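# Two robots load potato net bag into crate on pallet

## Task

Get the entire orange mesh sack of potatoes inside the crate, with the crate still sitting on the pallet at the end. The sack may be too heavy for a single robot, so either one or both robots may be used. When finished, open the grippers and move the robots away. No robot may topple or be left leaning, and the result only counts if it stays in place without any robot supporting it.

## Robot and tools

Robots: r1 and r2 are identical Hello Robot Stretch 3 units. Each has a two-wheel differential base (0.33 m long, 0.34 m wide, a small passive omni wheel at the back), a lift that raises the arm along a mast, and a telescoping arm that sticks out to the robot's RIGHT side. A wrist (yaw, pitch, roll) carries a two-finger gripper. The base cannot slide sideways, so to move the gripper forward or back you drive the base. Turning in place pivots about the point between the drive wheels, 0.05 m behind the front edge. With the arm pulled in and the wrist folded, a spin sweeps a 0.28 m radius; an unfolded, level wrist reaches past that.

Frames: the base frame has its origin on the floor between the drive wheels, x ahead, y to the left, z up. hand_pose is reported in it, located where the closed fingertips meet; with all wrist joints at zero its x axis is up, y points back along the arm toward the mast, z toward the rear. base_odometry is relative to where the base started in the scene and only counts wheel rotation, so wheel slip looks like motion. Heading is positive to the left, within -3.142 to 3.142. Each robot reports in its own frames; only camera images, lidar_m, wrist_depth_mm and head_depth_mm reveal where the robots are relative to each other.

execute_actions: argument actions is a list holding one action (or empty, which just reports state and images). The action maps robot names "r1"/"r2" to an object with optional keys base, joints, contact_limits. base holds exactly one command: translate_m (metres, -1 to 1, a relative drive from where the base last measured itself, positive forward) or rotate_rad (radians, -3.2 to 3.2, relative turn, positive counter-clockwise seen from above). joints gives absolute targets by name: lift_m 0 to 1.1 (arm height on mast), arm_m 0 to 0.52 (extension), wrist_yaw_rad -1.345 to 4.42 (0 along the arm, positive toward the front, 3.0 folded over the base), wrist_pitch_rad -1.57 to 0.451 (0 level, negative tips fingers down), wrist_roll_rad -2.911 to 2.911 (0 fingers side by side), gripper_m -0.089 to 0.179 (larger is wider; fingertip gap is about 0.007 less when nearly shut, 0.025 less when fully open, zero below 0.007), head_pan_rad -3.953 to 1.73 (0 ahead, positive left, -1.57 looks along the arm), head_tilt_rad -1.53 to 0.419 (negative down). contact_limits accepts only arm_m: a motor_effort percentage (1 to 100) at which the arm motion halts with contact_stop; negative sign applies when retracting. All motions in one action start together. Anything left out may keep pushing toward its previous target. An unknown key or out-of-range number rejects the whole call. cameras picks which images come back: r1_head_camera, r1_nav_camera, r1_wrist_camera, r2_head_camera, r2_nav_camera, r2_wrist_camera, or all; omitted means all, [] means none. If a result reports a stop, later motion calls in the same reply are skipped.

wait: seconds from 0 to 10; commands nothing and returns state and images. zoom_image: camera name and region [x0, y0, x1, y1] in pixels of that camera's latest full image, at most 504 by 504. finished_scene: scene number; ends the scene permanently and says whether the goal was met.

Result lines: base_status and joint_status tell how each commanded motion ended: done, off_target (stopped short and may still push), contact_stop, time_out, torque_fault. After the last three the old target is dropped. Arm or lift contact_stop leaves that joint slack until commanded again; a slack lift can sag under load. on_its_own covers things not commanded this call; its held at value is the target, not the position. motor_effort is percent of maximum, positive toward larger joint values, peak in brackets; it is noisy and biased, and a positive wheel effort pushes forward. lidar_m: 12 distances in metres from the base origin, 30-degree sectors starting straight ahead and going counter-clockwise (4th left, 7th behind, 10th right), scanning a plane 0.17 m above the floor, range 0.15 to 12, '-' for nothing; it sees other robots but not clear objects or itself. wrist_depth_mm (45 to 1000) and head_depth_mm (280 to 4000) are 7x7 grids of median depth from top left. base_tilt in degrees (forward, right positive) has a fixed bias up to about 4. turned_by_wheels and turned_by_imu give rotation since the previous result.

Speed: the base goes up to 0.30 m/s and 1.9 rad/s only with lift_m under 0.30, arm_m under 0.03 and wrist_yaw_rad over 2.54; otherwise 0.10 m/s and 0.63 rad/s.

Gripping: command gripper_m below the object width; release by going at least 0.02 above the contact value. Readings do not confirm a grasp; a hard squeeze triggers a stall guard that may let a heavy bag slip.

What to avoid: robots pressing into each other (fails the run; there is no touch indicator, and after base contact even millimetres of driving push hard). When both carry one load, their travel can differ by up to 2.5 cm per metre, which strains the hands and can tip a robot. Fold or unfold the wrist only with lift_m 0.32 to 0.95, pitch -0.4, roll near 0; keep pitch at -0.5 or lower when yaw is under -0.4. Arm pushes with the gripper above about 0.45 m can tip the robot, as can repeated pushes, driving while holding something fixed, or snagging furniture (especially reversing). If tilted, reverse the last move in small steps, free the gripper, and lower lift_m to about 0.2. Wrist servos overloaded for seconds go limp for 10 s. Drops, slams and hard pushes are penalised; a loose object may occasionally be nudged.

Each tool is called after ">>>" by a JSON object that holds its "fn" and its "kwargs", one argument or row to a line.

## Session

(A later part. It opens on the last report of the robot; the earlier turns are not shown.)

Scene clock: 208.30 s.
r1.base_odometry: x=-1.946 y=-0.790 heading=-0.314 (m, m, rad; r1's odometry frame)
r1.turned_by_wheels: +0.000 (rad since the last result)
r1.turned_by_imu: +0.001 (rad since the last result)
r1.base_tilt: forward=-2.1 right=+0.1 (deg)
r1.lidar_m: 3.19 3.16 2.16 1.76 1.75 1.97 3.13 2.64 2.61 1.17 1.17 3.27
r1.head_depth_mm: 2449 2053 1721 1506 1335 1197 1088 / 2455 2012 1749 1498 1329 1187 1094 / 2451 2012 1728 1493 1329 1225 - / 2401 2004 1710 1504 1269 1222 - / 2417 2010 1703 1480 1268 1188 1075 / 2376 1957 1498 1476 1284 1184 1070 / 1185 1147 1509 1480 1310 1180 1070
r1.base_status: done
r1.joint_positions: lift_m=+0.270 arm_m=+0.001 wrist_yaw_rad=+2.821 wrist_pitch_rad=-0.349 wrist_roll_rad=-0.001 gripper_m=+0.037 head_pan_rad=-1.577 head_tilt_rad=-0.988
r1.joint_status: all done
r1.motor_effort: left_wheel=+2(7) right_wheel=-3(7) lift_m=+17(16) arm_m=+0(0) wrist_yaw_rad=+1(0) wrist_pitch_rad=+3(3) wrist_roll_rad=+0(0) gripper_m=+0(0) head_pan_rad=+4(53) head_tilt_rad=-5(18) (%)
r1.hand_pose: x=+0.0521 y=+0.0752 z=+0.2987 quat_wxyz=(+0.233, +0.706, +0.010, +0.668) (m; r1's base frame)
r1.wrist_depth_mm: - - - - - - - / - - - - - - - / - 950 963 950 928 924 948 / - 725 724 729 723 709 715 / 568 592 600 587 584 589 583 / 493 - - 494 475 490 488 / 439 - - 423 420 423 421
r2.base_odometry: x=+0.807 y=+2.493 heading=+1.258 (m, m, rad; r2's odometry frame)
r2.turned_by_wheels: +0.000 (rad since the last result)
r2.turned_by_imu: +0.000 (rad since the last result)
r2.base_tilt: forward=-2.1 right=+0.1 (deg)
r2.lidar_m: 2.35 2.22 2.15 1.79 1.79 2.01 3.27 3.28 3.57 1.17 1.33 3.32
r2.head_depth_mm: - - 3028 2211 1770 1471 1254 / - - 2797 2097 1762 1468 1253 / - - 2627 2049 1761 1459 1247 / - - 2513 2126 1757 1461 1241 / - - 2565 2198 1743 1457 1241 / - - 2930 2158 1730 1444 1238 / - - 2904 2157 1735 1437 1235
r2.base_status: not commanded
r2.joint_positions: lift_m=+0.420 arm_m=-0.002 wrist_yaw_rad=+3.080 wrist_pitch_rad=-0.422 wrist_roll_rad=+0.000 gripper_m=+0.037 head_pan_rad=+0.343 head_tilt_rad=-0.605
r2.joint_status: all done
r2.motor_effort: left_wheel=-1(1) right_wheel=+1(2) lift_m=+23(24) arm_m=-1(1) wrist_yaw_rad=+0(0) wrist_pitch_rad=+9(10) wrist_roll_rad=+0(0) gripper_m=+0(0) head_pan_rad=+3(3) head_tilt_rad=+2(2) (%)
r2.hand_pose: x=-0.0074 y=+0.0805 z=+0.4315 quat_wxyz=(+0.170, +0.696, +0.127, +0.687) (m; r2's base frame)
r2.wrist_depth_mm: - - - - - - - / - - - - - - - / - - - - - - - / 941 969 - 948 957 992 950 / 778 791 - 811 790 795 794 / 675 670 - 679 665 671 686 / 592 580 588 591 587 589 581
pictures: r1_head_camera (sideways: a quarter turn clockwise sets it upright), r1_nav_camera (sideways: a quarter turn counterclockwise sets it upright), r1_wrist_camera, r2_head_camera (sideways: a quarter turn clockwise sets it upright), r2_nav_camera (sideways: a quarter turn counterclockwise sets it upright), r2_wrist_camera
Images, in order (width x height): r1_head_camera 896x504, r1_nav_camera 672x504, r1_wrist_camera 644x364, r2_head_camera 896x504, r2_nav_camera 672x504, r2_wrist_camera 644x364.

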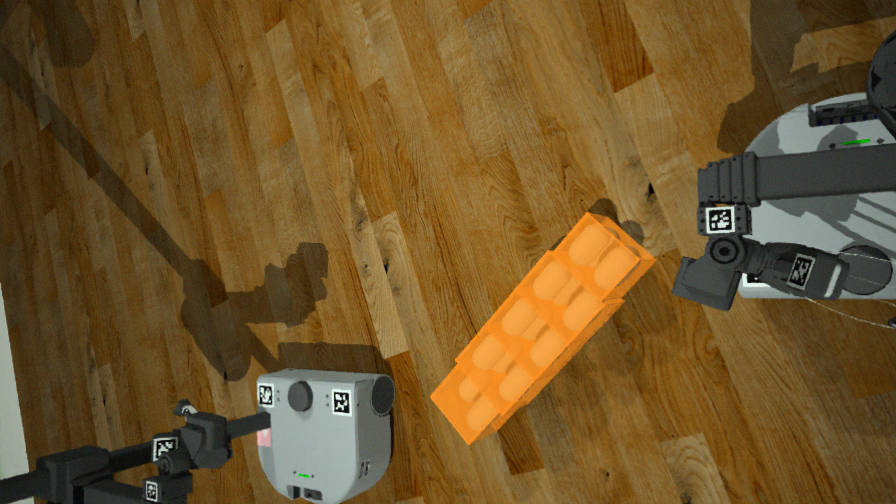

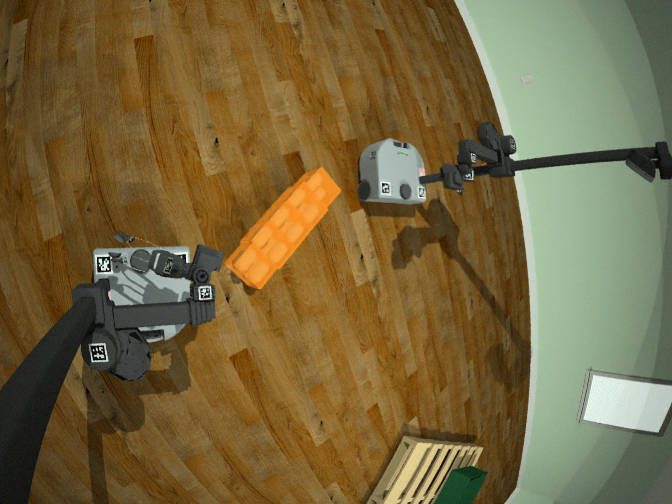

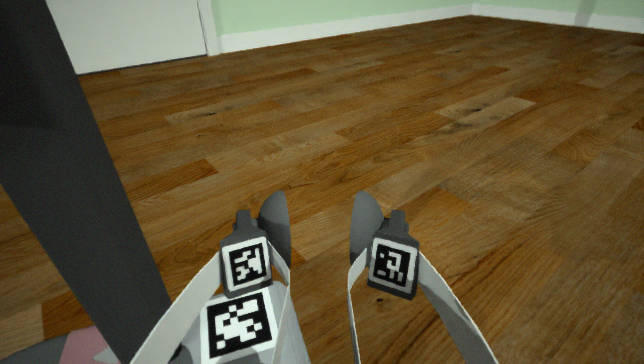

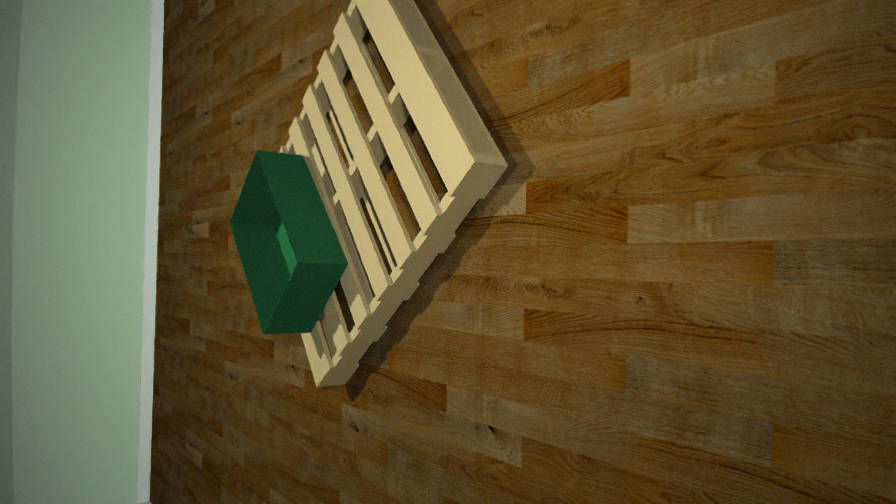

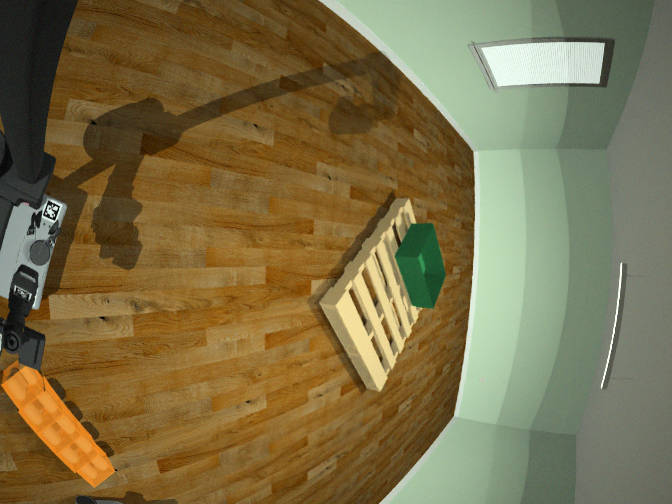

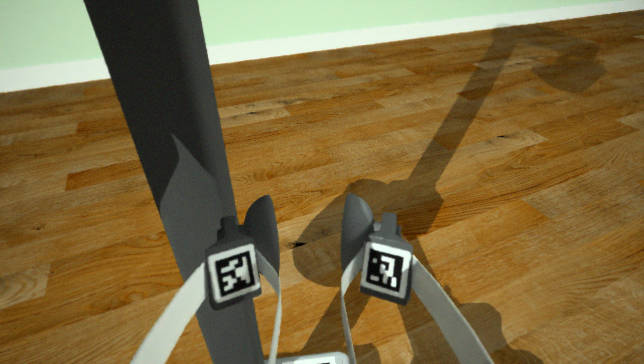

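>>> {"fn": "execute_actions", "kwargs": {
  "actions": [
    {"r1": {"joints": {"lift_m": 0.42, "wrist_pitch_rad": -0.4, "gripper_m": 0.179}}, "r2": {"joints": {"wrist_yaw_rad": 0.81, "gripper_m": 0.179, "head_pan_rad": -1.3, "head_tilt_rad": -1.0}}}
  ],
  "cameras": []
}}

>>> {"fn": "execute_actions", "kwargs": {
  "actions": [
    {"r1": {"joints": {"wrist_yaw_rad": 0.81}}, "r2": {"joints": {"wrist_pitch_rad": -1.15, "arm_m": 0.2}}}
  ],
  "cameras": ["r2_wrist_camera"]
}}

>>> {"fn": "execute_actions", "kwargs": {
  "actions": [
    {"r1": {"joints": {"wrist_pitch_rad": -1.15, "arm_m": 0.22}}}
  ],
  "cameras": ["r1_wrist_camera", "r2_wrist_camera", "r1_head_camera", "r2_head_camera"]
}}

Scene clock: 299.17 s.
r1.base_odometry: x=-1.946 y=-0.790 heading=-0.314 (m, m, rad; r1's odometry frame)
r1.turned_by_wheels: +0.000 (rad since the last result)
r1.turned_by_imu: +0.001 (rad since the last result)
r1.base_tilt: forward=-2.2 right=+0.1 (deg)
r1.lidar_m: 3.17 3.16 2.15 1.76 1.75 1.96 3.14 2.65 2.62 1.16 1.17 3.31
r1.head_depth_mm: 2468 2039 1742 1502 1339 1201 1095 / 2439 2011 1727 1506 1324 1189 1093 / 2480 2013 1715 1488 1320 1241 - / 2417 2010 1715 1496 1256 - - / 2397 1992 1680 1485 1271 1182 1069 / 2418 1979 1497 1486 1283 1179 1071 / 1184 1119 1512 1483 1310 1174 1073
r1.base_status: not commanded
r1.joint_positions: lift_m=+0.420 arm_m=+0.001 wrist_yaw_rad=+2.821 wrist_pitch_rad=-0.412 wrist_roll_rad=-0.001 gripper_m=+0.179 head_pan_rad=-1.577 head_tilt_rad=-0.988
r1.joint_status: all done
r1.motor_effort: left_wheel=+2(2) right_wheel=-2(2) lift_m=+22(25) arm_m=+0(0) wrist_yaw_rad=+1(0) wrist_pitch_rad=+3(3) wrist_roll_rad=+0(0) gripper_m=+1(84) head_pan_rad=+4(4) head_tilt_rad=-5(4) (%)
r1.hand_pose: x=+0.0498 y=+0.0681 z=+0.4338 quat_wxyz=(+0.254, +0.706, +0.033, +0.661) (m; r1's base frame)
r1.wrist_depth_mm: - - - - - - - / - - - - - - - / - - - - - - - / - 884 903 889 894 881 894 / 729 755 745 737 739 756 728 / - - 635 630 627 632 637 / 541 551 570 553 557 547 537
r2.base_odometry: x=+0.807 y=+2.493 heading=+1.258 (m, m, rad; r2's odometry frame)
r2.turned_by_wheels: +0.000 (rad since the last result)
r2.turned_by_imu: +0.001 (rad since the last result)
r2.base_tilt: forward=-2.1 right=+0.1 (deg)
r2.lidar_m: 2.35 2.22 2.15 1.79 1.79 2.01 3.28 3.27 3.58 1.17 1.33 3.31
r2.head_depth_mm: 2366 1991 1735 1525 1366 1240 1128 / 2342 1992 1723 1515 1361 1251 - / 2328 1973 1719 1522 1336 1262 - / 1309 1620 1569 1513 1295 1193 - / 1198 1951 1568 1429 1347 1226 1121 / 2275 1947 1690 1497 1342 1213 1111 / 2265 1948 1682 1496 1338 1216 1111
r2.base_status: not commanded
r2.joint_positions: lift_m=+0.420 arm_m=-0.002 wrist_yaw_rad=+0.812 wrist_pitch_rad=-0.422 wrist_roll_rad=+0.001 gripper_m=+0.179 head_pan_rad=-1.293 head_tilt_rad=-0.987
r2.joint_status: all done
r2.motor_effort: left_wheel=-2(2) right_wheel=+2(3) lift_m=+23(23) arm_m=-1(1) wrist_yaw_rad=-2(2) wrist_pitch_rad=+9(9) wrist_roll_rad=+0(0) gripper_m=+0(84) head_pan_rad=-2(33) head_tilt_rad=-5(25) (%)
r2.hand_pose: x=+0.1410 y=-0.2971 z=+0.4315 quat_wxyz=(+0.694, +0.409, -0.577, +0.137) (m; r2's base frame)
r2.wrist_depth_mm: - - - - - - - / - - - - - - - / - - - - 973 900 - / 941 933 948 961 944 891 942 / 808 800 795 785 652 792 784 / - 680 662 668 582 641 706 / 568 588 590 594 558 559 563
pictures: none
No camera images: the call's "cameras" was empty. Leave "cameras" out to get every camera's image.

Scene clock: 301.90 s.
r1.base_odometry: x=-1.946 y=-0.790 heading=-0.314 (m, m, rad; r1's odometry frame)
r1.turned_by_wheels: +0.000 (rad since the last result)
r1.turned_by_imu: +0.001 (rad since the last result)
r1.base_tilt: forward=-2.1 right=+0.1 (deg)
r1.lidar_m: 3.18 3.17 2.16 1.76 1.75 1.96 3.12 2.64 2.62 1.16 1.17 3.30
r1.head_depth_mm: 2463 2049 1726 1505 1344 1189 1087 / 2439 2019 1726 1501 1332 1198 1092 / 2426 2022 1705 1493 1316 - - / 2444 2022 1709 1496 1264 - - / 2433 2006 1718 1485 1277 1170 1074 / 2434 1995 1496 1479 1289 1181 1074 / 1181 1881 1428 1478 1310 1180 1072
r1.base_status: not commanded
r1.joint_positions: lift_m=+0.420 arm_m=+0.001 wrist_yaw_rad=+0.812 wrist_pitch_rad=-0.412 wrist_roll_rad=-0.001 gripper_m=+0.179 head_pan_rad=-1.577 head_tilt_rad=-0.988
r1.joint_status: all done
r1.motor_effort: left_wheel=+2(2) right_wheel=-2(2) lift_m=+22(22) arm_m=+0(1) wrist_yaw_rad=-2(2) wrist_pitch_rad=+3(3) wrist_roll_rad=+0(0) gripper_m=+1(1) head_pan_rad=+5(5) head_tilt_rad=-4(5) (%)
r1.hand_pose: x=+0.1419 y=-0.3006 z=+0.4338 quat_wxyz=(+0.694, +0.406, -0.578, +0.141) (m; r1's base frame)
r1.wrist_depth_mm: - - - - - - - / - - - - - - - / - - - - 935 856 - / 889 912 898 895 888 855 889 / 772 752 747 745 676 752 738 / - 636 642 640 580 547 636 / 544 557 552 554 527 512 533
r2.base_odometry: x=+0.807 y=+2.493 heading=+1.258 (m, m, rad; r2's odometry frame)
r2.turned_by_wheels: +0.000 (rad since the last result)
r2.turned_by_imu: +0.000 (rad since the last result)
r2.base_tilt: forward=-2.1 right=+0.1 (deg)
r2.lidar_m: 2.36 2.22 2.15 1.79 1.79 2.00 3.25 3.28 3.58 1.17 1.33 3.32
r2.head_depth_mm: 2358 2007 1734 1538 1366 1241 1131 / 2343 1982 1733 1524 - - - / 2340 1977 1713 1518 1299 1227 - / 1339 1477 1590 1513 1291 1228 - / 1195 1873 1568 1428 1343 1220 1120 / 2279 1956 1698 1502 1347 1215 1114 / 2280 1936 1676 1487 1339 1213 1110
r2.base_status: not commanded
r2.joint_positions: lift_m=+0.420 arm_m=+0.200 wrist_yaw_rad=+0.810 wrist_pitch_rad=-1.152 wrist_roll_rad=+0.001 gripper_m=+0.179 head_pan_rad=-1.293 head_tilt_rad=-0.987
r2.joint_status: all done
r2.motor_effort: left_wheel=-1(1) right_wheel=+2(2) lift_m=+23(24) arm_m=+4(2) wrist_yaw_rad=+0(1) wrist_pitch_rad=+0(8) wrist_roll_rad=+0(0) gripper_m=+0(0) head_pan_rad=-2(2) head_tilt_rad=-5(5) (%)
r2.hand_pose: x=+0.0381 y=-0.4015 z=+0.3146 quat_wxyz=(+0.697, +0.587, -0.393, -0.121) (m; r2's base frame)
r2.wrist_depth_mm: 546 547 547 491 553 568 566 / 519 529 528 466 535 547 542 / 499 510 518 447 516 525 529 / 495 492 496 460 495 505 516 / 475 483 488 433 486 494 501 / - 459 465 462 475 474 481 / 445 448 451 454 459 471 469
pictures: r2_wrist_camera
Images, in order (width x height): r2_wrist_camera 644x364.

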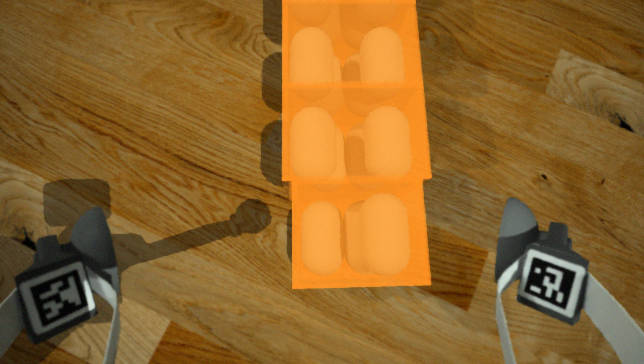

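Scene clock: 304.77 s.
r1.base_odometry: x=-1.946 y=-0.790 heading=-0.314 (m, m, rad; r1's odometry frame)
r1.turned_by_wheels: +0.000 (rad since the last result)
r1.turned_by_imu: +0.001 (rad since the last result)
r1.base_tilt: forward=-2.2 right=+0.1 (deg)
r1.lidar_m: 3.19 3.15 2.16 1.76 1.75 1.96 3.12 2.64 2.61 1.17 1.17 3.29
r1.head_depth_mm: 2462 2008 1714 1504 1318 1195 1094 / 2429 2039 1723 1502 1326 1193 1100 / 2432 2013 1695 1520 1319 1205 - / 2400 2002 1702 1519 1235 1205 - / 2385 2003 1710 1490 1267 1181 1073 / 2408 1991 1490 1478 1288 1173 1073 / 1182 1879 1433 1477 1306 1181 1064
r1.base_status: not commanded
r1.joint_positions: lift_m=+0.420 arm_m=+0.220 wrist_yaw_rad=+0.810 wrist_pitch_rad=-1.150 wrist_roll_rad=-0.001 gripper_m=+0.179 head_pan_rad=-1.577 head_tilt_rad=-0.988
r1.joint_status: all done
r1.motor_effort: left_wheel=+2(2) right_wheel=-2(3) lift_m=+23(22) arm_m=+4(3) wrist_yaw_rad=-1(3) wrist_pitch_rad=-1(3) wrist_roll_rad=+0(0) gripper_m=+0(0) head_pan_rad=+4(4) head_tilt_rad=-4(4) (%)
r1.hand_pose: x=+0.0384 y=-0.4218 z=+0.3148 quat_wxyz=(+0.697, +0.587, -0.393, -0.119) (m; r1's base frame)
r1.wrist_depth_mm: 536 534 530 468 525 526 527 / 514 517 515 464 507 513 511 / 501 499 500 448 491 498 489 / 488 484 484 428 394 483 484 / 478 476 472 469 466 470 472 / - 462 460 372 358 454 458 / 449 447 448 445 446 445 442
r2.base_odometry: x=+0.807 y=+2.493 heading=+1.258 (m, m, rad; r2's odometry frame)
r2.turned_by_wheels: +0.000 (rad since the last result)
r2.turned_by_imu: +0.000 (rad since the last result)
r2.base_tilt: forward=-2.1 right=+0.1 (deg)
r2.lidar_m: 2.35 2.22 2.14 1.79 1.79 2.00 3.29 3.27 3.55 1.17 1.33 3.32
r2.head_depth_mm: 2357 1999 1733 1530 1367 1241 1129 / 2359 2003 1725 1533 - - - / 2322 1966 1722 1509 1306 1231 - / 1374 1642 1576 1510 1293 1227 - / 1198 1033 1537 1431 1344 1219 1116 / 2280 1898 1693 1492 1345 1222 1115 / 2282 1939 1691 1489 1334 1213 1108
r2.base_status: not commanded
r2.joint_positions: lift_m=+0.420 arm_m=+0.200 wrist_yaw_rad=+0.810 wrist_pitch_rad=-1.152 wrist_roll_rad=+0.001 gripper_m=+0.179 head_pan_rad=-1.293 head_tilt_rad=-0.987
r2.joint_status: not commanded
r2.motor_effort: left_wheel=-1(3) right_wheel=+2(3) lift_m=+24(24) arm_m=+4(4) wrist_yaw_rad=+0(0) wrist_pitch_rad=+0(0) wrist_roll_rad=+0(0) gripper_m=+0(0) head_pan_rad=-2(2) head_tilt_rad=-5(5) (%)
r2.hand_pose: x=+0.0381 y=-0.4015 z=+0.3146 quat_wxyz=(+0.697, +0.587, -0.393, -0.121) (m; r2's base frame)
r2.wrist_depth_mm: 538 551 550 494 561 564 573 / 517 515 528 463 534 549 547 / 500 512 514 448 520 522 547 / 483 491 500 460 499 512 511 / 469 475 486 434 481 496 493 / - 468 467 468 476 476 477 / 446 444 449 456 459 470 461
pictures: r1_head_camera (sideways: a quarter turn clockwise sets it upright), r1_wrist_camera, r2_head_camera (sideways: a quarter turn clockwise sets it upright), r2_wrist_camera
Images, in order (width x height): r1_head_camera 896x504, r1_wrist_camera 644x364, r2_head_camera 896x504, r2_wrist_camera 644x364.

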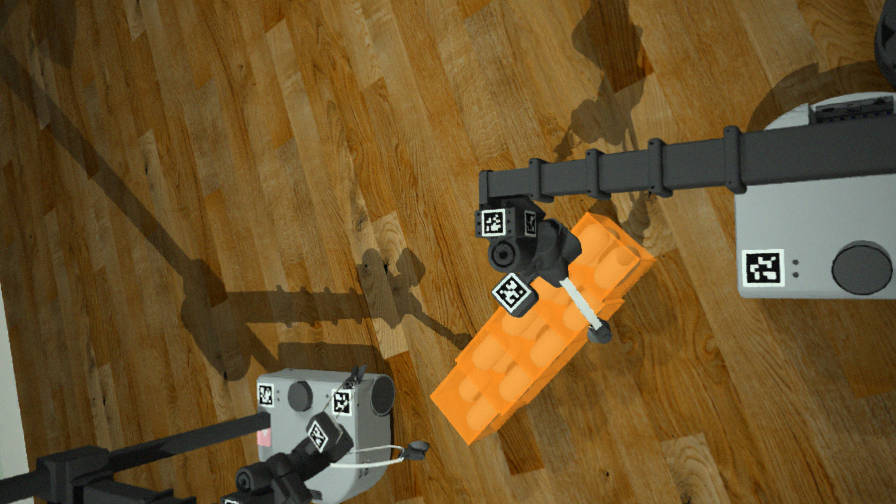

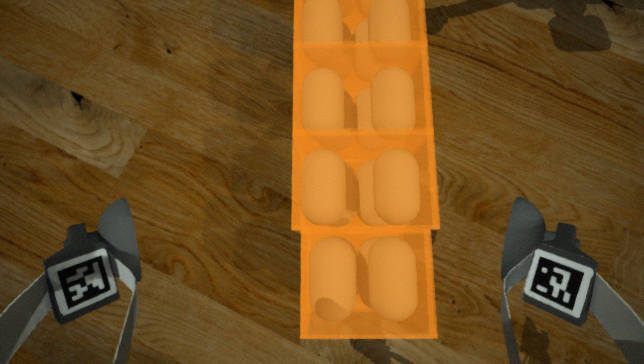

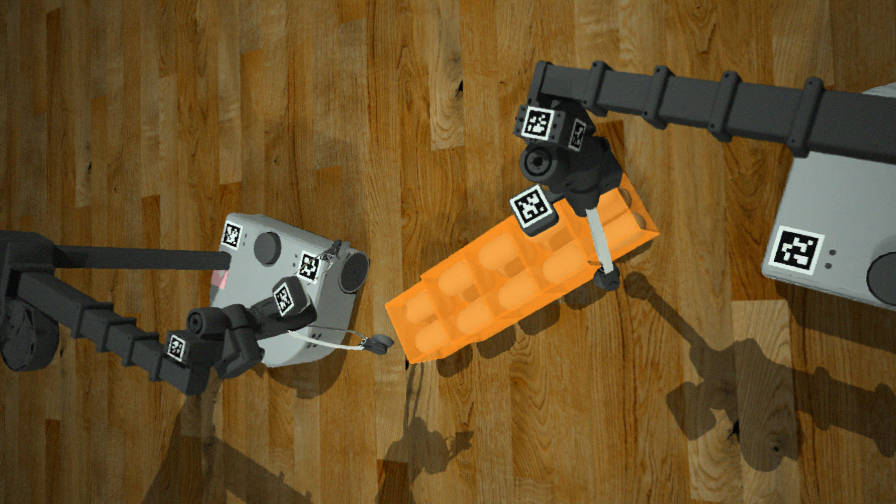

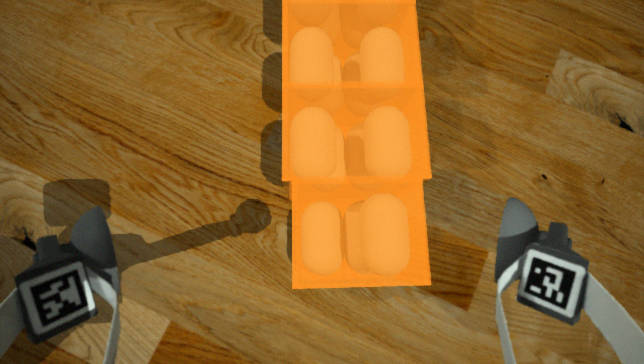

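>>> {"fn": "execute_actions", "kwargs": {
  "actions": [
    {"r1": {"base": {"translate_m": -0.04}, "joints": {"arm_m": 0.251, "lift_m": 0.27}}, "r2": {"joints": {"arm_m": 0.273, "lift_m": 0.27}}}
  ],
  "cameras": ["r1_wrist_camera", "r2_wrist_camera"]
}}

Scene clock: 341.10 s.
r1.base_odometry: x=-1.984 y=-0.778 heading=-0.314 (m, m, rad; r1's odometry frame)
r1.turned_by_wheels: +0.000 (rad since the last result)
r1.turned_by_imu: +0.002 (rad since the last result)
r1.base_tilt: forward=-2.1 right=+0.2 (deg)
r1.lidar_m: 3.22 3.21 2.14 1.75 1.73 1.94 3.09 2.62 2.59 3.01 0.79 3.31
r1.head_depth_mm: 2465 2033 1737 1512 1326 1195 1086 / 2439 2028 1729 1503 1335 1196 1095 / 2451 2013 1725 1515 1323 1218 - / 2438 2036 1720 1500 1254 1201 - / 2430 1997 1717 1490 1262 1179 1075 / 2397 2002 1572 1448 1292 1186 1072 / 2354 1396 1483 1428 1312 1166 1072
r1.base_status: done
r1.joint_positions: lift_m=+0.270 arm_m=+0.251 wrist_yaw_rad=+0.810 wrist_pitch_rad=-1.150 wrist_roll_rad=-0.001 gripper_m=+0.179 head_pan_rad=-1.577 head_tilt_rad=-0.988
r1.joint_status: all done
r1.motor_effort: left_wheel=+2(4) right_wheel=-2(7) lift_m=+16(21) arm_m=+3(1) wrist_yaw_rad=-1(1) wrist_pitch_rad=+0(0) wrist_roll_rad=+0(0) gripper_m=+0(1) head_pan_rad=+4(4) head_tilt_rad=-5(5) (%)
r1.hand_pose: x=+0.0383 y=-0.4527 z=+0.1652 quat_wxyz=(+0.697, +0.587, -0.393, -0.120) (m; r1's base frame)
r1.wrist_depth_mm: 369 369 252 298 360 366 364 / 359 358 354 296 351 349 350 / 345 346 233 282 340 342 342 / 338 334 238 276 330 332 333 / 329 327 324 278 325 326 321 / - 317 217 214 312 314 314 / 310 310 214 213 305 305 305
r2.base_odometry: x=+0.807 y=+2.493 heading=+1.258 (m, m, rad; r2's odometry frame)
r2.turned_by_wheels: +0.000 (rad since the last result)
r2.turned_by_imu: +0.001 (rad since the last result)
r2.base_tilt: forward=-2.2 right=+0.0 (deg)
r2.lidar_m: 2.35 2.22 2.15 1.79 1.79 2.01 3.24 3.27 3.55 2.97 0.83 3.30
r2.head_depth_mm: 2355 1996 1734 1526 1370 1243 1131 / 2323 1984 1726 1522 1347 1236 1138 / 2337 1973 1715 1525 1304 1230 - / 2216 1920 1619 1511 1287 1224 - / 1338 1610 1517 1410 1351 1222 1119 / 2295 1957 1631 1497 1345 1214 1111 / 2269 1942 1678 1490 1342 1212 1107
r2.base_status: not commanded
r2.joint_positions: lift_m=+0.270 arm_m=+0.273 wrist_yaw_rad=+0.810 wrist_pitch_rad=-1.152 wrist_roll_rad=+0.001 gripper_m=+0.179 head_pan_rad=-1.293 head_tilt_rad=-0.987
r2.joint_status: all done
r2.motor_effort: left_wheel=-1(1) right_wheel=+2(2) lift_m=+16(20) arm_m=+4(5) wrist_yaw_rad=+0(0) wrist_pitch_rad=+1(1) wrist_roll_rad=+0(0) gripper_m=+0(0) head_pan_rad=-2(2) head_tilt_rad=-5(4) (%)
r2.hand_pose: x=+0.0379 y=-0.4744 z=+0.1650 quat_wxyz=(+0.697, +0.588, -0.393, -0.121) (m; r2's base frame)
r2.wrist_depth_mm: 375 372 262 278 386 385 393 / 359 363 303 309 370 374 377 / 350 353 239 259 351 365 364 / 339 338 236 283 345 349 354 / 326 331 333 295 337 337 342 / - 321 320 232 325 328 336 / 307 309 310 228 312 320 319
pictures: r1_wrist_camera, r2_wrist_camera
Images, in order (width x height): r1_wrist_camera 644x364, r2_wrist_camera 644x364.

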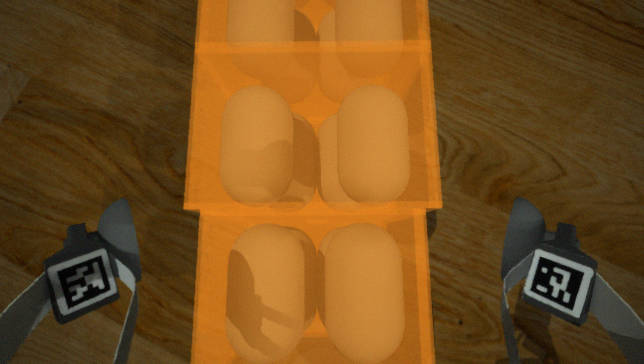

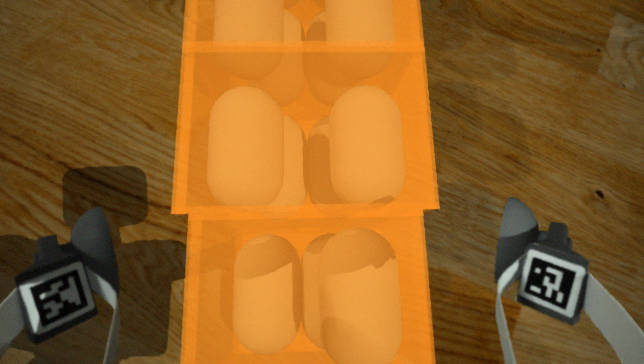

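>>> {"fn": "execute_actions", "kwargs": {
  "actions": [
    {"r1": {"base": {"translate_m": -0.012}, "joints": {"arm_m": 0.234, "lift_m": 0.19}}, "r2": {"base": {"translate_m": -0.0145}, "joints": {"arm_m": 0.259, "lift_m": 0.19}}}
  ],
  "cameras": ["r1_wrist_camera", "r2_wrist_camera"]
}}

Scene clock: 379.93 s.
r1.base_odometry: x=-1.995 y=-0.774 heading=-0.314 (m, m, rad; r1's odometry frame)
r1.turned_by_wheels: +0.000 (rad since the last result)
r1.turned_by_imu: +0.002 (rad since the last result)
r1.base_tilt: forward=-2.1 right=+0.0 (deg)
r1.lidar_m: 3.23 3.22 2.13 1.74 1.73 1.94 3.09 2.62 2.58 3.00 1.18 3.33
r1.head_depth_mm: 2437 2032 1726 1518 1337 1197 1087 / 2473 2042 1735 1501 1334 1197 1095 / 2451 2029 1735 1498 1351 1206 - / 2442 2026 1711 1494 1300 1199 - / 2398 1997 1715 1490 1275 1187 1074 / 2420 1992 1634 1484 1284 1175 1074 / 2391 1477 1481 1409 1312 1180 1062
r1.base_status: done
r1.joint_positions: lift_m=+0.191 arm_m=+0.234 wrist_yaw_rad=+0.812 wrist_pitch_rad=-1.149 wrist_roll_rad=-0.001 gripper_m=+0.179 head_pan_rad=-1.577 head_tilt_rad=-0.988
r1.joint_status: lift_m contact_stop (moved -0.079 of -0.080); the others done
r1.on_its_own: lift_m is slack since a contact_stop, until your next command for it
r1.motor_effort: left_wheel=+3(4) right_wheel=-5(8) lift_m=+18(18) arm_m=-2(2) wrist_yaw_rad=-2(2) wrist_pitch_rad=-1(1) wrist_roll_rad=+1(0) gripper_m=+0(1) head_pan_rad=+4(4) head_tilt_rad=-4(5) (%)
r1.hand_pose: x=+0.0387 y=-0.4364 z=+0.0861 quat_wxyz=(+0.698, +0.587, -0.393, -0.118) (m; r1's base frame)
r1.wrist_depth_mm: 283 281 158 232 157 278 277 / 275 272 153 210 152 269 270 / 265 264 160 204 159 260 261 / 257 256 218 252 251 255 254 / 252 249 137 149 137 246 246 / - 242 133 146 133 239 240 / 235 236 130 150 129 234 232
r2.base_odometry: x=+0.803 y=+2.479 heading=+1.257 (m, m, rad; r2's odometry frame)
r2.turned_by_wheels: +0.000 (rad since the last result)
r2.turned_by_imu: +0.001 (rad since the last result)
r2.base_tilt: forward=-2.1 right=+0.0 (deg)
r2.lidar_m: 2.36 2.24 2.15 1.79 1.78 2.00 3.26 3.26 3.56 1.19 1.18 3.33
r2.head_depth_mm: 2363 1996 1739 1528 1366 1237 1133 / 2353 2006 1726 1525 1385 1234 1145 / 2333 1981 1707 1522 1390 1239 - / 2267 1933 1651 1514 1293 1221 - / 1442 1537 1543 1433 1331 1220 1118 / 2286 1912 1601 1493 1344 1219 1118 / 2280 1943 1697 1492 1333 1214 1112
r2.base_status: done
r2.joint_positions: lift_m=+0.190 arm_m=+0.259 wrist_yaw_rad=+0.811 wrist_pitch_rad=-1.152 wrist_roll_rad=+0.001 gripper_m=+0.179 head_pan_rad=-1.293 head_tilt_rad=-0.987
r2.joint_status: all done
r2.motor_effort: left_wheel=-1(7) right_wheel=+0(3) lift_m=+12(16) arm_m=-4(4) wrist_yaw_rad=+0(1) wrist_pitch_rad=+1(1) wrist_roll_rad=+0(0) gripper_m=-1(0) head_pan_rad=-2(2) head_tilt_rad=-5(5) (%)
r2.hand_pose: x=+0.0380 y=-0.4610 z=+0.0852 quat_wxyz=(+0.697, +0.588, -0.393, -0.121) (m; r2's base frame)
r2.wrist_depth_mm: 287 286 164 242 168 295 299 / 274 273 158 216 162 287 291 / 268 267 166 213 171 278 280 / 261 258 260 258 266 268 270 / 251 251 198 162 146 259 261 / - 244 190 161 140 251 255 / 233 236 191 193 136 245 245
pictures: r1_wrist_camera, r2_wrist_camera
Images, in order (width x height): r1_wrist_camera 644x364, r2_wrist_camera 644x364.

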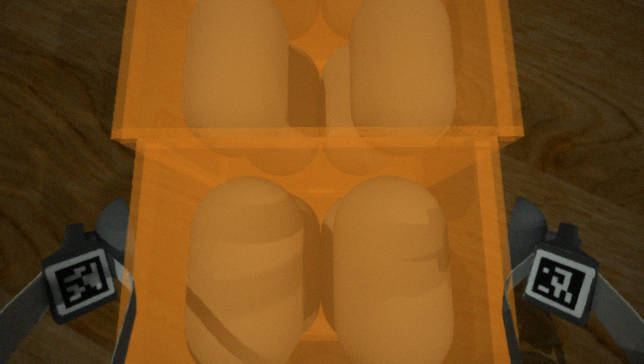

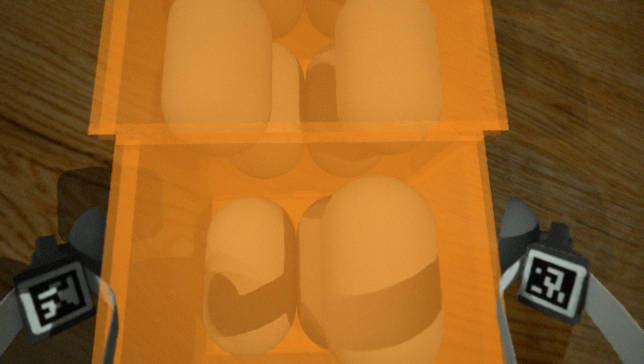

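>>> {"fn": "execute_actions", "kwargs": {
  "actions": [
    {"r1": {"joints": {"gripper_m": 0.105}}, "r2": {"joints": {"gripper_m": 0.105}}}
  ],
  "cameras": ["r1_wrist_camera", "r2_wrist_camera"]
}}

Scene clock: 384.03 s.
r1.base_odometry: x=-1.995 y=-0.774 heading=-0.314 (m, m, rad; r1's odometry frame)
r1.turned_by_wheels: +0.000 (rad since the last result)
r1.turned_by_imu: +0.001 (rad since the last result)
r1.base_tilt: forward=-2.2 right=+0.1 (deg)
r1.lidar_m: 3.24 3.20 2.13 1.74 1.73 1.94 3.09 2.61 2.58 3.01 1.18 3.31
r1.head_depth_mm: 2474 2019 1740 1504 1325 1198 1081 / 2465 2048 1731 1490 1317 1191 1097 / 2433 2016 1722 1490 1336 1199 - / 2416 2015 1708 1494 1308 1197 - / 2408 2010 1711 1480 1272 1179 1072 / 2371 1991 1633 1481 1293 1186 1074 / 2364 1473 1495 1404 1312 1181 1067
r1.base_status: not commanded
r1.joint_positions: lift_m=+0.194 arm_m=+0.234 wrist_yaw_rad=+0.812 wrist_pitch_rad=-1.146 wrist_roll_rad=-0.002 gripper_m=+0.106 head_pan_rad=-1.577 head_tilt_rad=-0.988
r1.joint_status: all done
r1.on_its_own: lift_m is slack since a contact_stop, until your next command for it (your +0.190 is given up)
r1.motor_effort: left_wheel=+3(2) right_wheel=-4(4) lift_m=+19(19) arm_m=+0(2) wrist_yaw_rad=-3(2) wrist_pitch_rad=-2(2) wrist_roll_rad=+0(0) gripper_m=-21(96) head_pan_rad=+4(4) head_tilt_rad=-4(4) (%)
r1.hand_pose: x=+0.0392 y=-0.4369 z=+0.0897 quat_wxyz=(+0.698, +0.587, -0.394, -0.117) (m; r1's base frame)
r1.wrist_depth_mm: 288 286 163 235 162 282 281 / 278 277 158 214 156 274 272 / 270 268 161 208 160 266 266 / 261 262 259 257 257 258 257 / 255 254 142 153 140 251 250 / 248 244 137 149 137 243 244 / 239 239 133 152 133 236 236
r2.base_odometry: x=+0.803 y=+2.479 heading=+1.257 (m, m, rad; r2's odometry frame)
r2.turned_by_wheels: +0.000 (rad since the last result)
r2.turned_by_imu: +0.000 (rad since the last result)
r2.base_tilt: forward=-2.1 right=+0.0 (deg)
r2.lidar_m: 2.36 2.23 2.15 1.79 1.78 2.01 3.25 3.26 3.55 1.20 1.18 3.31
r2.head_depth_mm: 2368 2001 1740 1535 1363 1242 1131 / 2342 2009 1731 1529 1382 1234 1143 / 2338 1975 1729 1521 1396 1235 - / 2251 1929 1651 1514 1296 1227 - / 1434 1538 1543 1425 1324 1221 1119 / 2287 1918 1608 1481 1344 1219 1116 / 2269 1937 1694 1484 1336 1214 1112
r2.base_status: not commanded
r2.joint_positions: lift_m=+0.191 arm_m=+0.259 wrist_yaw_rad=+0.814 wrist_pitch_rad=-1.146 wrist_roll_rad=+0.000 gripper_m=+0.106 head_pan_rad=-1.293 head_tilt_rad=-0.988
r2.joint_status: all done
r2.motor_effort: left_wheel=-3(5) right_wheel=+6(8) lift_m=+11(12) arm_m=-1(4) wrist_yaw_rad=-3(4) wrist_pitch_rad=-2(2) wrist_roll_rad=+0(0) gripper_m=-22(97) head_pan_rad=-2(2) head_tilt_rad=-5(5) (%)
r2.hand_pose: x=+0.0393 y=-0.4616 z=+0.0858 quat_wxyz=(+0.698, +0.587, -0.393, -0.117) (m; r2's base frame)
r2.wrist_depth_mm: 290 290 168 244 171 302 306 / 277 279 162 221 164 290 294 / 269 268 166 214 170 281 284 / 259 261 262 233 268 270 273 / 253 253 202 167 149 263 263 / - 246 192 165 143 - 254 / 236 237 190 191 138 246 248
pictures: r1_wrist_camera, r2_wrist_camera
Images, in order (width x height): r1_wrist_camera 644x364, r2_wrist_camera 644x364.

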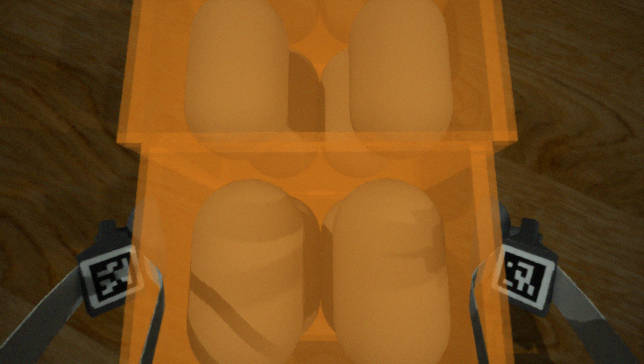

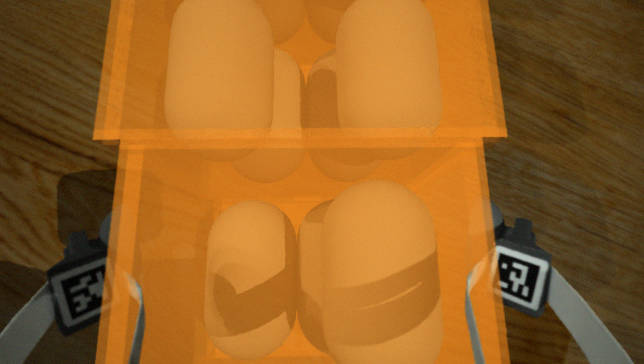

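>>> {"fn": "execute_actions", "kwargs": {
  "actions": [
    {"r1": {"base": {"translate_m": -0.7}, "joints": {"lift_m": 0.31}}, "r2": {"base": {"translate_m": 0.7}, "joints": {"lift_m": 0.31}}}
  ],
  "cameras": ["r1_head_camera", "r2_nav_camera"]
}}

Scene clock: 400.40 s.
r1.base_odometry: x=-2.661 y=-0.558 heading=-0.313 (m, m, rad; r1's odometry frame)
r1.turned_by_wheels: +0.001 (rad since the last result)
r1.turned_by_imu: +0.007 (rad since the last result)
r1.base_tilt: forward=-2.1 right=+0.1 (deg)
r1.lidar_m: 3.90 3.51 1.82 1.52 1.52 1.69 2.71 4.82 2.16 0.37 0.45 3.58
r1.head_depth_mm: 2471 1907 1661 1500 1326 1189 1086 / 2426 2034 1729 1515 1331 1193 1097 / 2467 2011 1716 1498 1328 1213 - / 2429 2013 1699 1484 1265 1200 - / 2407 2001 1728 1493 1224 1181 1068 / 2423 1987 1594 1401 1295 1186 1074 / 2363 1872 1487 1420 1313 1174 1073
r1.base_status: done
r1.joint_positions: lift_m=+0.309 arm_m=+0.234 wrist_yaw_rad=+0.806 wrist_pitch_rad=-1.112 wrist_roll_rad=+0.000 gripper_m=+0.109 head_pan_rad=-1.577 head_tilt_rad=-0.988
r1.joint_status: all done
r1.motor_effort: left_wheel=+6(8) right_wheel=-16(23) lift_m=+32(33) arm_m=-1(1) wrist_yaw_rad=+4(5) wrist_pitch_rad=-11(11) wrist_roll_rad=+0(3) gripper_m=-19(20) head_pan_rad=+4(4) head_tilt_rad=-4(5) (%)
r1.hand_pose: x=+0.0448 y=-0.4429 z=+0.2075 quat_wxyz=(+0.699, +0.579, -0.406, -0.108) (m; r1's base frame)
r1.wrist_depth_mm: 424 425 222 265 221 421 419 / 411 412 183 247 182 403 402 / 397 398 180 227 179 388 388 / 383 381 377 223 373 377 376 / 370 369 145 155 144 363 363 / 359 353 138 149 138 351 352 / 347 343 134 145 133 339 339
r2.base_odometry: x=+1.018 y=+3.145 heading=+1.258 (m, m, rad; r2's odometry frame)
r2.turned_by_wheels: +0.001 (rad since the last result)
r2.turned_by_imu: -0.003 (rad since the last result)
r2.base_tilt: forward=-2.1 right=+0.0 (deg)
r2.lidar_m: 1.88 1.59 2.42 2.01 2.01 2.25 3.62 3.91 3.31 0.40 0.49 3.06
r2.head_depth_mm: 2360 2000 1734 1526 1369 1241 1131 / 2353 1989 1723 1520 1349 1224 1139 / 2336 1972 1705 1512 1307 1229 - / 2257 1927 1651 1484 1225 1225 - / 1299 1635 1518 1326 1350 1225 1117 / 2205 1187 1631 1496 1339 1214 1114 / 2268 1928 1681 1482 1338 1212 1109
r2.base_status: done
r2.joint_positions: lift_m=+0.309 arm_m=+0.259 wrist_yaw_rad=+0.809 wrist_pitch_rad=-1.111 wrist_roll_rad=+0.000 gripper_m=+0.109 head_pan_rad=-1.293 head_tilt_rad=-0.988
r2.joint_status: all done
r2.motor_effort: left_wheel=+6(12) right_wheel=-18(20) lift_m=+32(31) arm_m=-2(1) wrist_yaw_rad=+0(3) wrist_pitch_rad=-17(17) wrist_roll_rad=+0(0) gripper_m=-19(20) head_pan_rad=-2(2) head_tilt_rad=-5(5) (%)
r2.hand_pose: x=+0.0451 y=-0.4678 z=+0.2076 quat_wxyz=(+0.699, +0.579, -0.405, -0.107) (m; r2's base frame)
r2.wrist_depth_mm: 429 433 230 278 440 452 457 / 413 413 191 279 197 435 437 / 395 400 184 237 189 412 421 / 382 383 379 233 391 400 398 / 367 370 213 205 153 386 389 / 355 363 195 195 145 - 373 / 340 346 188 192 139 357 355
pictures: r1_head_camera (sideways: a quarter turn clockwise sets it upright), r2_nav_camera (sideways: a quarter turn counterclockwise sets it upright)
Images, in order (width x height): r1_head_camera 896x504, r2_nav_camera 672x504.

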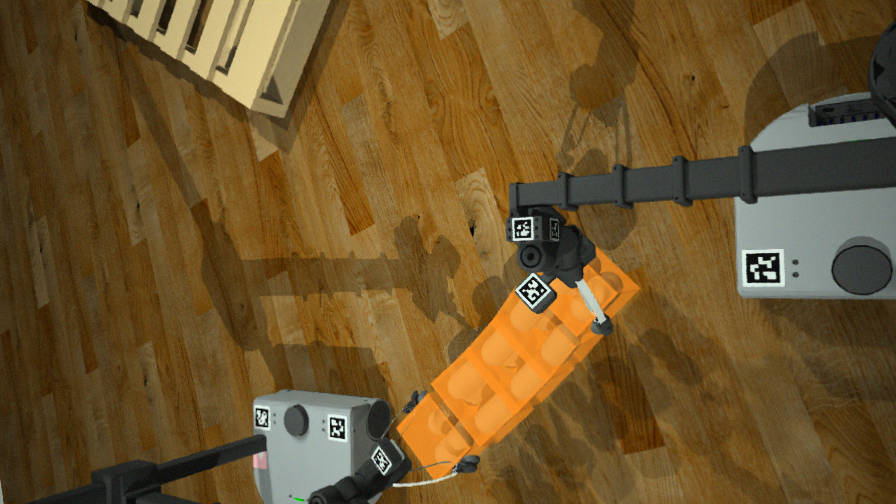

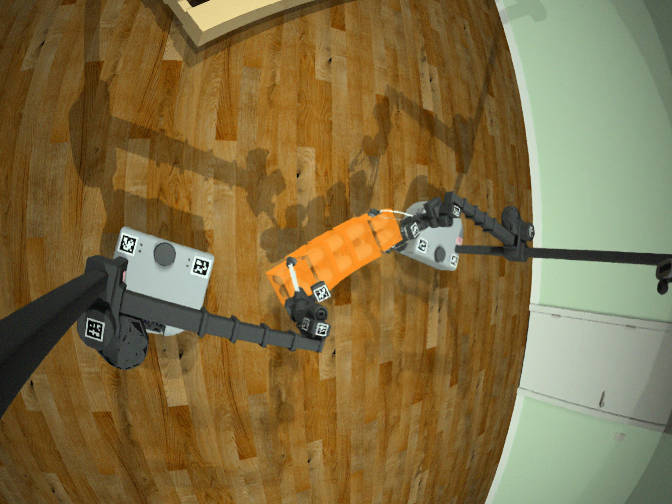

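>>> {"fn": "execute_actions", "kwargs": {
  "actions": [
    {"r1": {"base": {"translate_m": -0.52}}, "r2": {"base": {"translate_m": 0.52}, "joints": {"head_pan_rad": -0.3, "head_tilt_rad": -0.9}}}
  ],
  "cameras": []
}}

>>> {"fn": "execute_actions", "kwargs": {
  "actions": [
    {"r1": {"base": {"translate_m": -0.07}, "joints": {"wrist_yaw_rad": 1.0, "arm_m": 0.285, "lift_m": 0.197}}, "r2": {"joints": {"wrist_yaw_rad": 1.0, "arm_m": 0.30, "lift_m": 0.197}}}
  ],
  "cameras": ["r1_head_camera", "r2_head_camera", "r2_nav_camera"]
}}

Scene clock: 457.33 s.
r1.base_odometry: x=-3.156 y=-0.398 heading=-0.313 (m, m, rad; r1's odometry frame)
r1.turned_by_wheels: +0.001 (rad since the last result)
r1.turned_by_imu: +0.006 (rad since the last result)
r1.base_tilt: forward=-2.2 right=+0.1 (deg)
r1.lidar_m: 4.36 3.09 1.63 1.35 1.35 1.50 2.40 4.34 1.92 0.37 0.46 3.78
r1.head_depth_mm: 2038 1834 1604 1509 1333 1198 1081 / 2265 1895 1622 1504 1325 1200 1099 / 2432 1852 1637 1491 1316 1205 - / 2413 1951 1671 1479 1258 1205 - / 2460 1992 1699 1483 1219 1187 1078 / 2394 1989 1591 1316 1285 1180 1066 / 2367 1867 1488 1429 1308 1172 1071
r1.base_status: done
r1.joint_positions: lift_m=+0.309 arm_m=+0.234 wrist_yaw_rad=+0.805 wrist_pitch_rad=-1.108 wrist_roll_rad=+0.002 gripper_m=+0.109 head_pan_rad=-1.577 head_tilt_rad=-0.988
r1.joint_status: not commanded
r1.motor_effort: left_wheel=+5(6) right_wheel=-16(24) lift_m=+31(31) arm_m=-1(1) wrist_yaw_rad=+6(7) wrist_pitch_rad=-12(12) wrist_roll_rad=-1(1) gripper_m=-19(19) head_pan_rad=+4(4) head_tilt_rad=-4(5) (%)
r1.hand_pose: x=+0.0454 y=-0.4437 z=+0.2079 quat_wxyz=(+0.699, +0.578, -0.408, -0.108) (m; r1's base frame)
r1.wrist_depth_mm: 430 428 227 266 223 418 419 / 412 411 182 248 181 405 403 / 394 393 179 226 179 389 390 / 382 380 377 223 374 374 376 / 370 373 145 155 144 367 362 / 359 354 139 149 137 348 351 / 344 345 134 145 133 342 338
r2.base_odometry: x=+1.178 y=+3.640 heading=+1.258 (m, m, rad; r2's odometry frame)
r2.turned_by_wheels: +0.001 (rad since the last result)
r2.turned_by_imu: -0.002 (rad since the last result)
r2.base_tilt: forward=-2.1 right=+0.1 (deg)
r2.lidar_m: 4.31 1.14 2.63 2.19 2.18 2.43 3.90 4.41 3.10 0.40 0.49 2.87
r2.head_depth_mm: 2746 2265 1904 1627 1425 1267 1124 / 2816 2259 1886 1629 1416 1262 1139 / 2789 2242 1879 1621 1408 1257 1135 / 2763 2217 1866 1618 1412 1252 1128 / 2751 2208 1863 1537 1397 1249 1129 / 2736 2207 1730 1469 1304 1232 1124 / 2693 2190 1731 1461 1319 1122 1108
r2.base_status: done
r2.joint_positions: lift_m=+0.309 arm_m=+0.259 wrist_yaw_rad=+0.808 wrist_pitch_rad=-1.107 wrist_roll_rad=+0.000 gripper_m=+0.109 head_pan_rad=-0.307 head_tilt_rad=-0.902
r2.joint_status: all done
r2.motor_effort: left_wheel=+7(11) right_wheel=-18(20) lift_m=+32(32) arm_m=-2(2) wrist_yaw_rad=+2(1) wrist_pitch_rad=-19(19) wrist_roll_rad=+0(0) gripper_m=-19(18) head_pan_rad=+3(32) head_tilt_rad=+1(11) (%)
r2.hand_pose: x=+0.0457 y=-0.4685 z=+0.2079 quat_wxyz=(+0.699, +0.578, -0.406, -0.106) (m; r2's base frame)
r2.wrist_depth_mm: 430 440 231 276 441 456 458 / 410 419 190 281 197 431 436 / 400 401 184 237 189 416 420 / 381 387 382 230 394 397 400 / 374 378 213 204 152 390 384 / 362 361 196 195 145 - 371 / 341 346 188 192 139 358 358
pictures: none
No camera images: the call's "cameras" was empty. Leave "cameras" out to get every camera's image.

Scene clock: 459.23 s.
r1.base_odometry: x=-3.222 y=-0.377 heading=-0.312 (m, m, rad; r1's odometry frame)
r1.turned_by_wheels: +0.000 (rad since the last result)
r1.turned_by_imu: +0.001 (rad since the last result)
r1.base_tilt: forward=-2.1 right=+0.1 (deg)
r1.lidar_m: 4.46 3.04 1.60 1.33 1.32 1.47 2.37 4.26 1.89 1.94 0.83 3.80
r1.head_depth_mm: 2039 1817 1595 1517 1332 1200 1084 / 2099 1888 1614 1502 1334 1186 1093 / 2440 1867 1625 1506 1319 1217 - / 2430 1895 1670 1487 1278 1195 - / 2406 1997 1693 1493 1269 1186 1072 / 2408 1982 1662 1487 1291 1167 1074 / 2399 1924 1512 1460 1305 1173 1068
r1.base_status: done
r1.joint_positions: lift_m=+0.197 arm_m=+0.285 wrist_yaw_rad=+1.000 wrist_pitch_rad=-1.133 wrist_roll_rad=-0.001 gripper_m=+0.109 head_pan_rad=-1.577 head_tilt_rad=-0.988
r1.joint_status: all done
r1.motor_effort: left_wheel=+4(7) right_wheel=-11(23) lift_m=+20(25) arm_m=+2(3) wrist_yaw_rad=+1(20) wrist_pitch_rad=-5(12) wrist_roll_rad=+0(7) gripper_m=-18(20) head_pan_rad=+4(4) head_tilt_rad=-4(4) (%)
r1.hand_pose: x=+0.0515 y=-0.4768 z=+0.0933 quat_wxyz=(+0.706, +0.619, -0.341, -0.047) (m; r1's base frame)
r1.wrist_depth_mm: 292 291 166 237 165 285 285 / 282 282 160 216 160 278 277 / 274 272 166 213 170 269 269 / 266 264 260 260 258 261 259 / 257 257 143 153 143 254 253 / 250 247 138 149 138 244 245 / 241 241 135 157 134 238 237
r2.base_odometry: x=+1.178 y=+3.640 heading=+1.258 (m, m, rad; r2's odometry frame)
r2.turned_by_wheels: +0.000 (rad since the last result)
r2.turned_by_imu: +0.000 (rad since the last result)
r2.base_tilt: forward=-2.1 right=+0.1 (deg)
r2.lidar_m: 4.28 1.14 2.63 2.18 2.17 2.43 3.92 4.42 3.10 2.59 1.22 2.87
r2.head_depth_mm: 2752 2263 1892 1628 1424 1250 1110 / 2797 2261 1903 1621 1416 1264 1139 / 2784 2248 1885 1609 1422 1260 1138 / 2767 2247 1869 1606 1407 1256 1134 / 2751 2221 1855 1536 1404 1247 1126 / 2719 2217 1731 1473 1299 1226 1128 / 2688 2176 1736 1462 1319 1120 1105
r2.base_status: not commanded
r2.joint_positions: lift_m=+0.197 arm_m=+0.300 wrist_yaw_rad=+1.001 wrist_pitch_rad=-1.146 wrist_roll_rad=+0.003 gripper_m=+0.109 head_pan_rad=-0.307 head_tilt_rad=-0.902
r2.joint_status: all done
r2.motor_effort: left_wheel=+2(8) right_wheel=-5(20) lift_m=+18(29) arm_m=+2(4) wrist_yaw_rad=+0(15) wrist_pitch_rad=-2(19) wrist_roll_rad=-2(8) gripper_m=-18(20) head_pan_rad=+3(2) head_tilt_rad=+1(1) (%)
r2.hand_pose: x=+0.0489 y=-0.4900 z=+0.0924 quat_wxyz=(+0.705, +0.621, -0.338, -0.053) (m; r2's base frame)
r2.wrist_depth_mm: 292 295 172 250 174 303 307 / 281 283 166 225 169 292 296 / 274 272 171 217 176 284 286 / 263 265 267 269 273 275 276 / 254 258 205 203 152 268 269 / - 250 196 198 145 - 260 / 238 243 195 196 140 249 252
pictures: r1_head_camera (sideways: a quarter turn clockwise sets it upright), r2_head_camera (sideways: a quarter turn clockwise sets it upright), r2_nav_camera (sideways: a quarter turn counterclockwise sets it upright)
Images, in order (width x height): r1_head_camera 896x504, r2_head_camera 896x504, r2_nav_camera 672x504.

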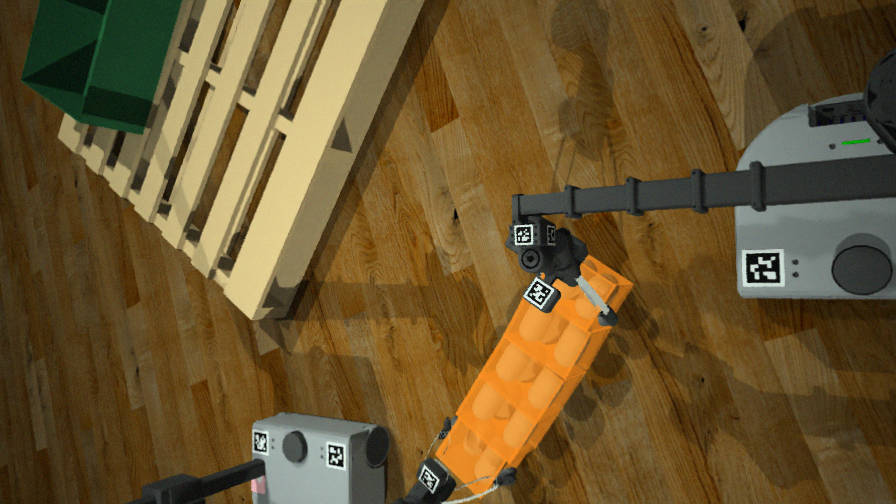

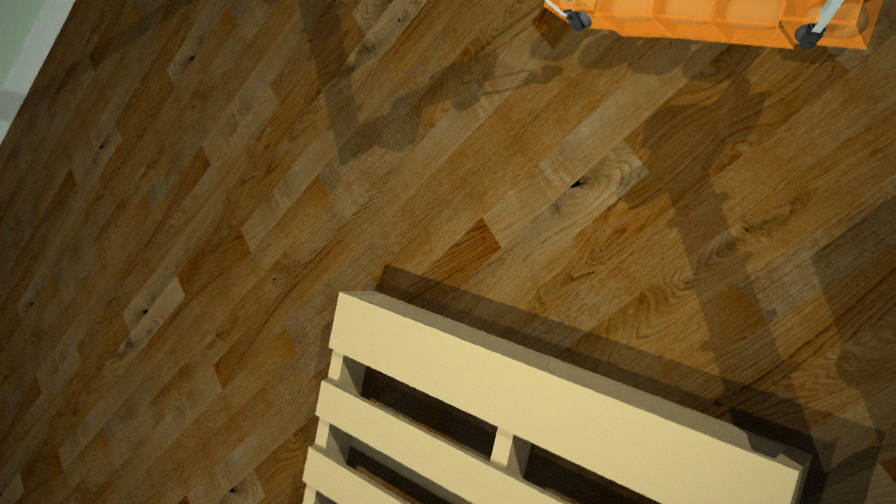

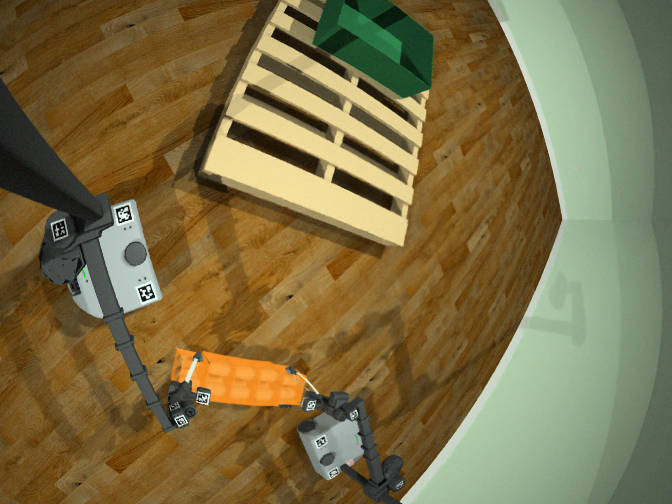

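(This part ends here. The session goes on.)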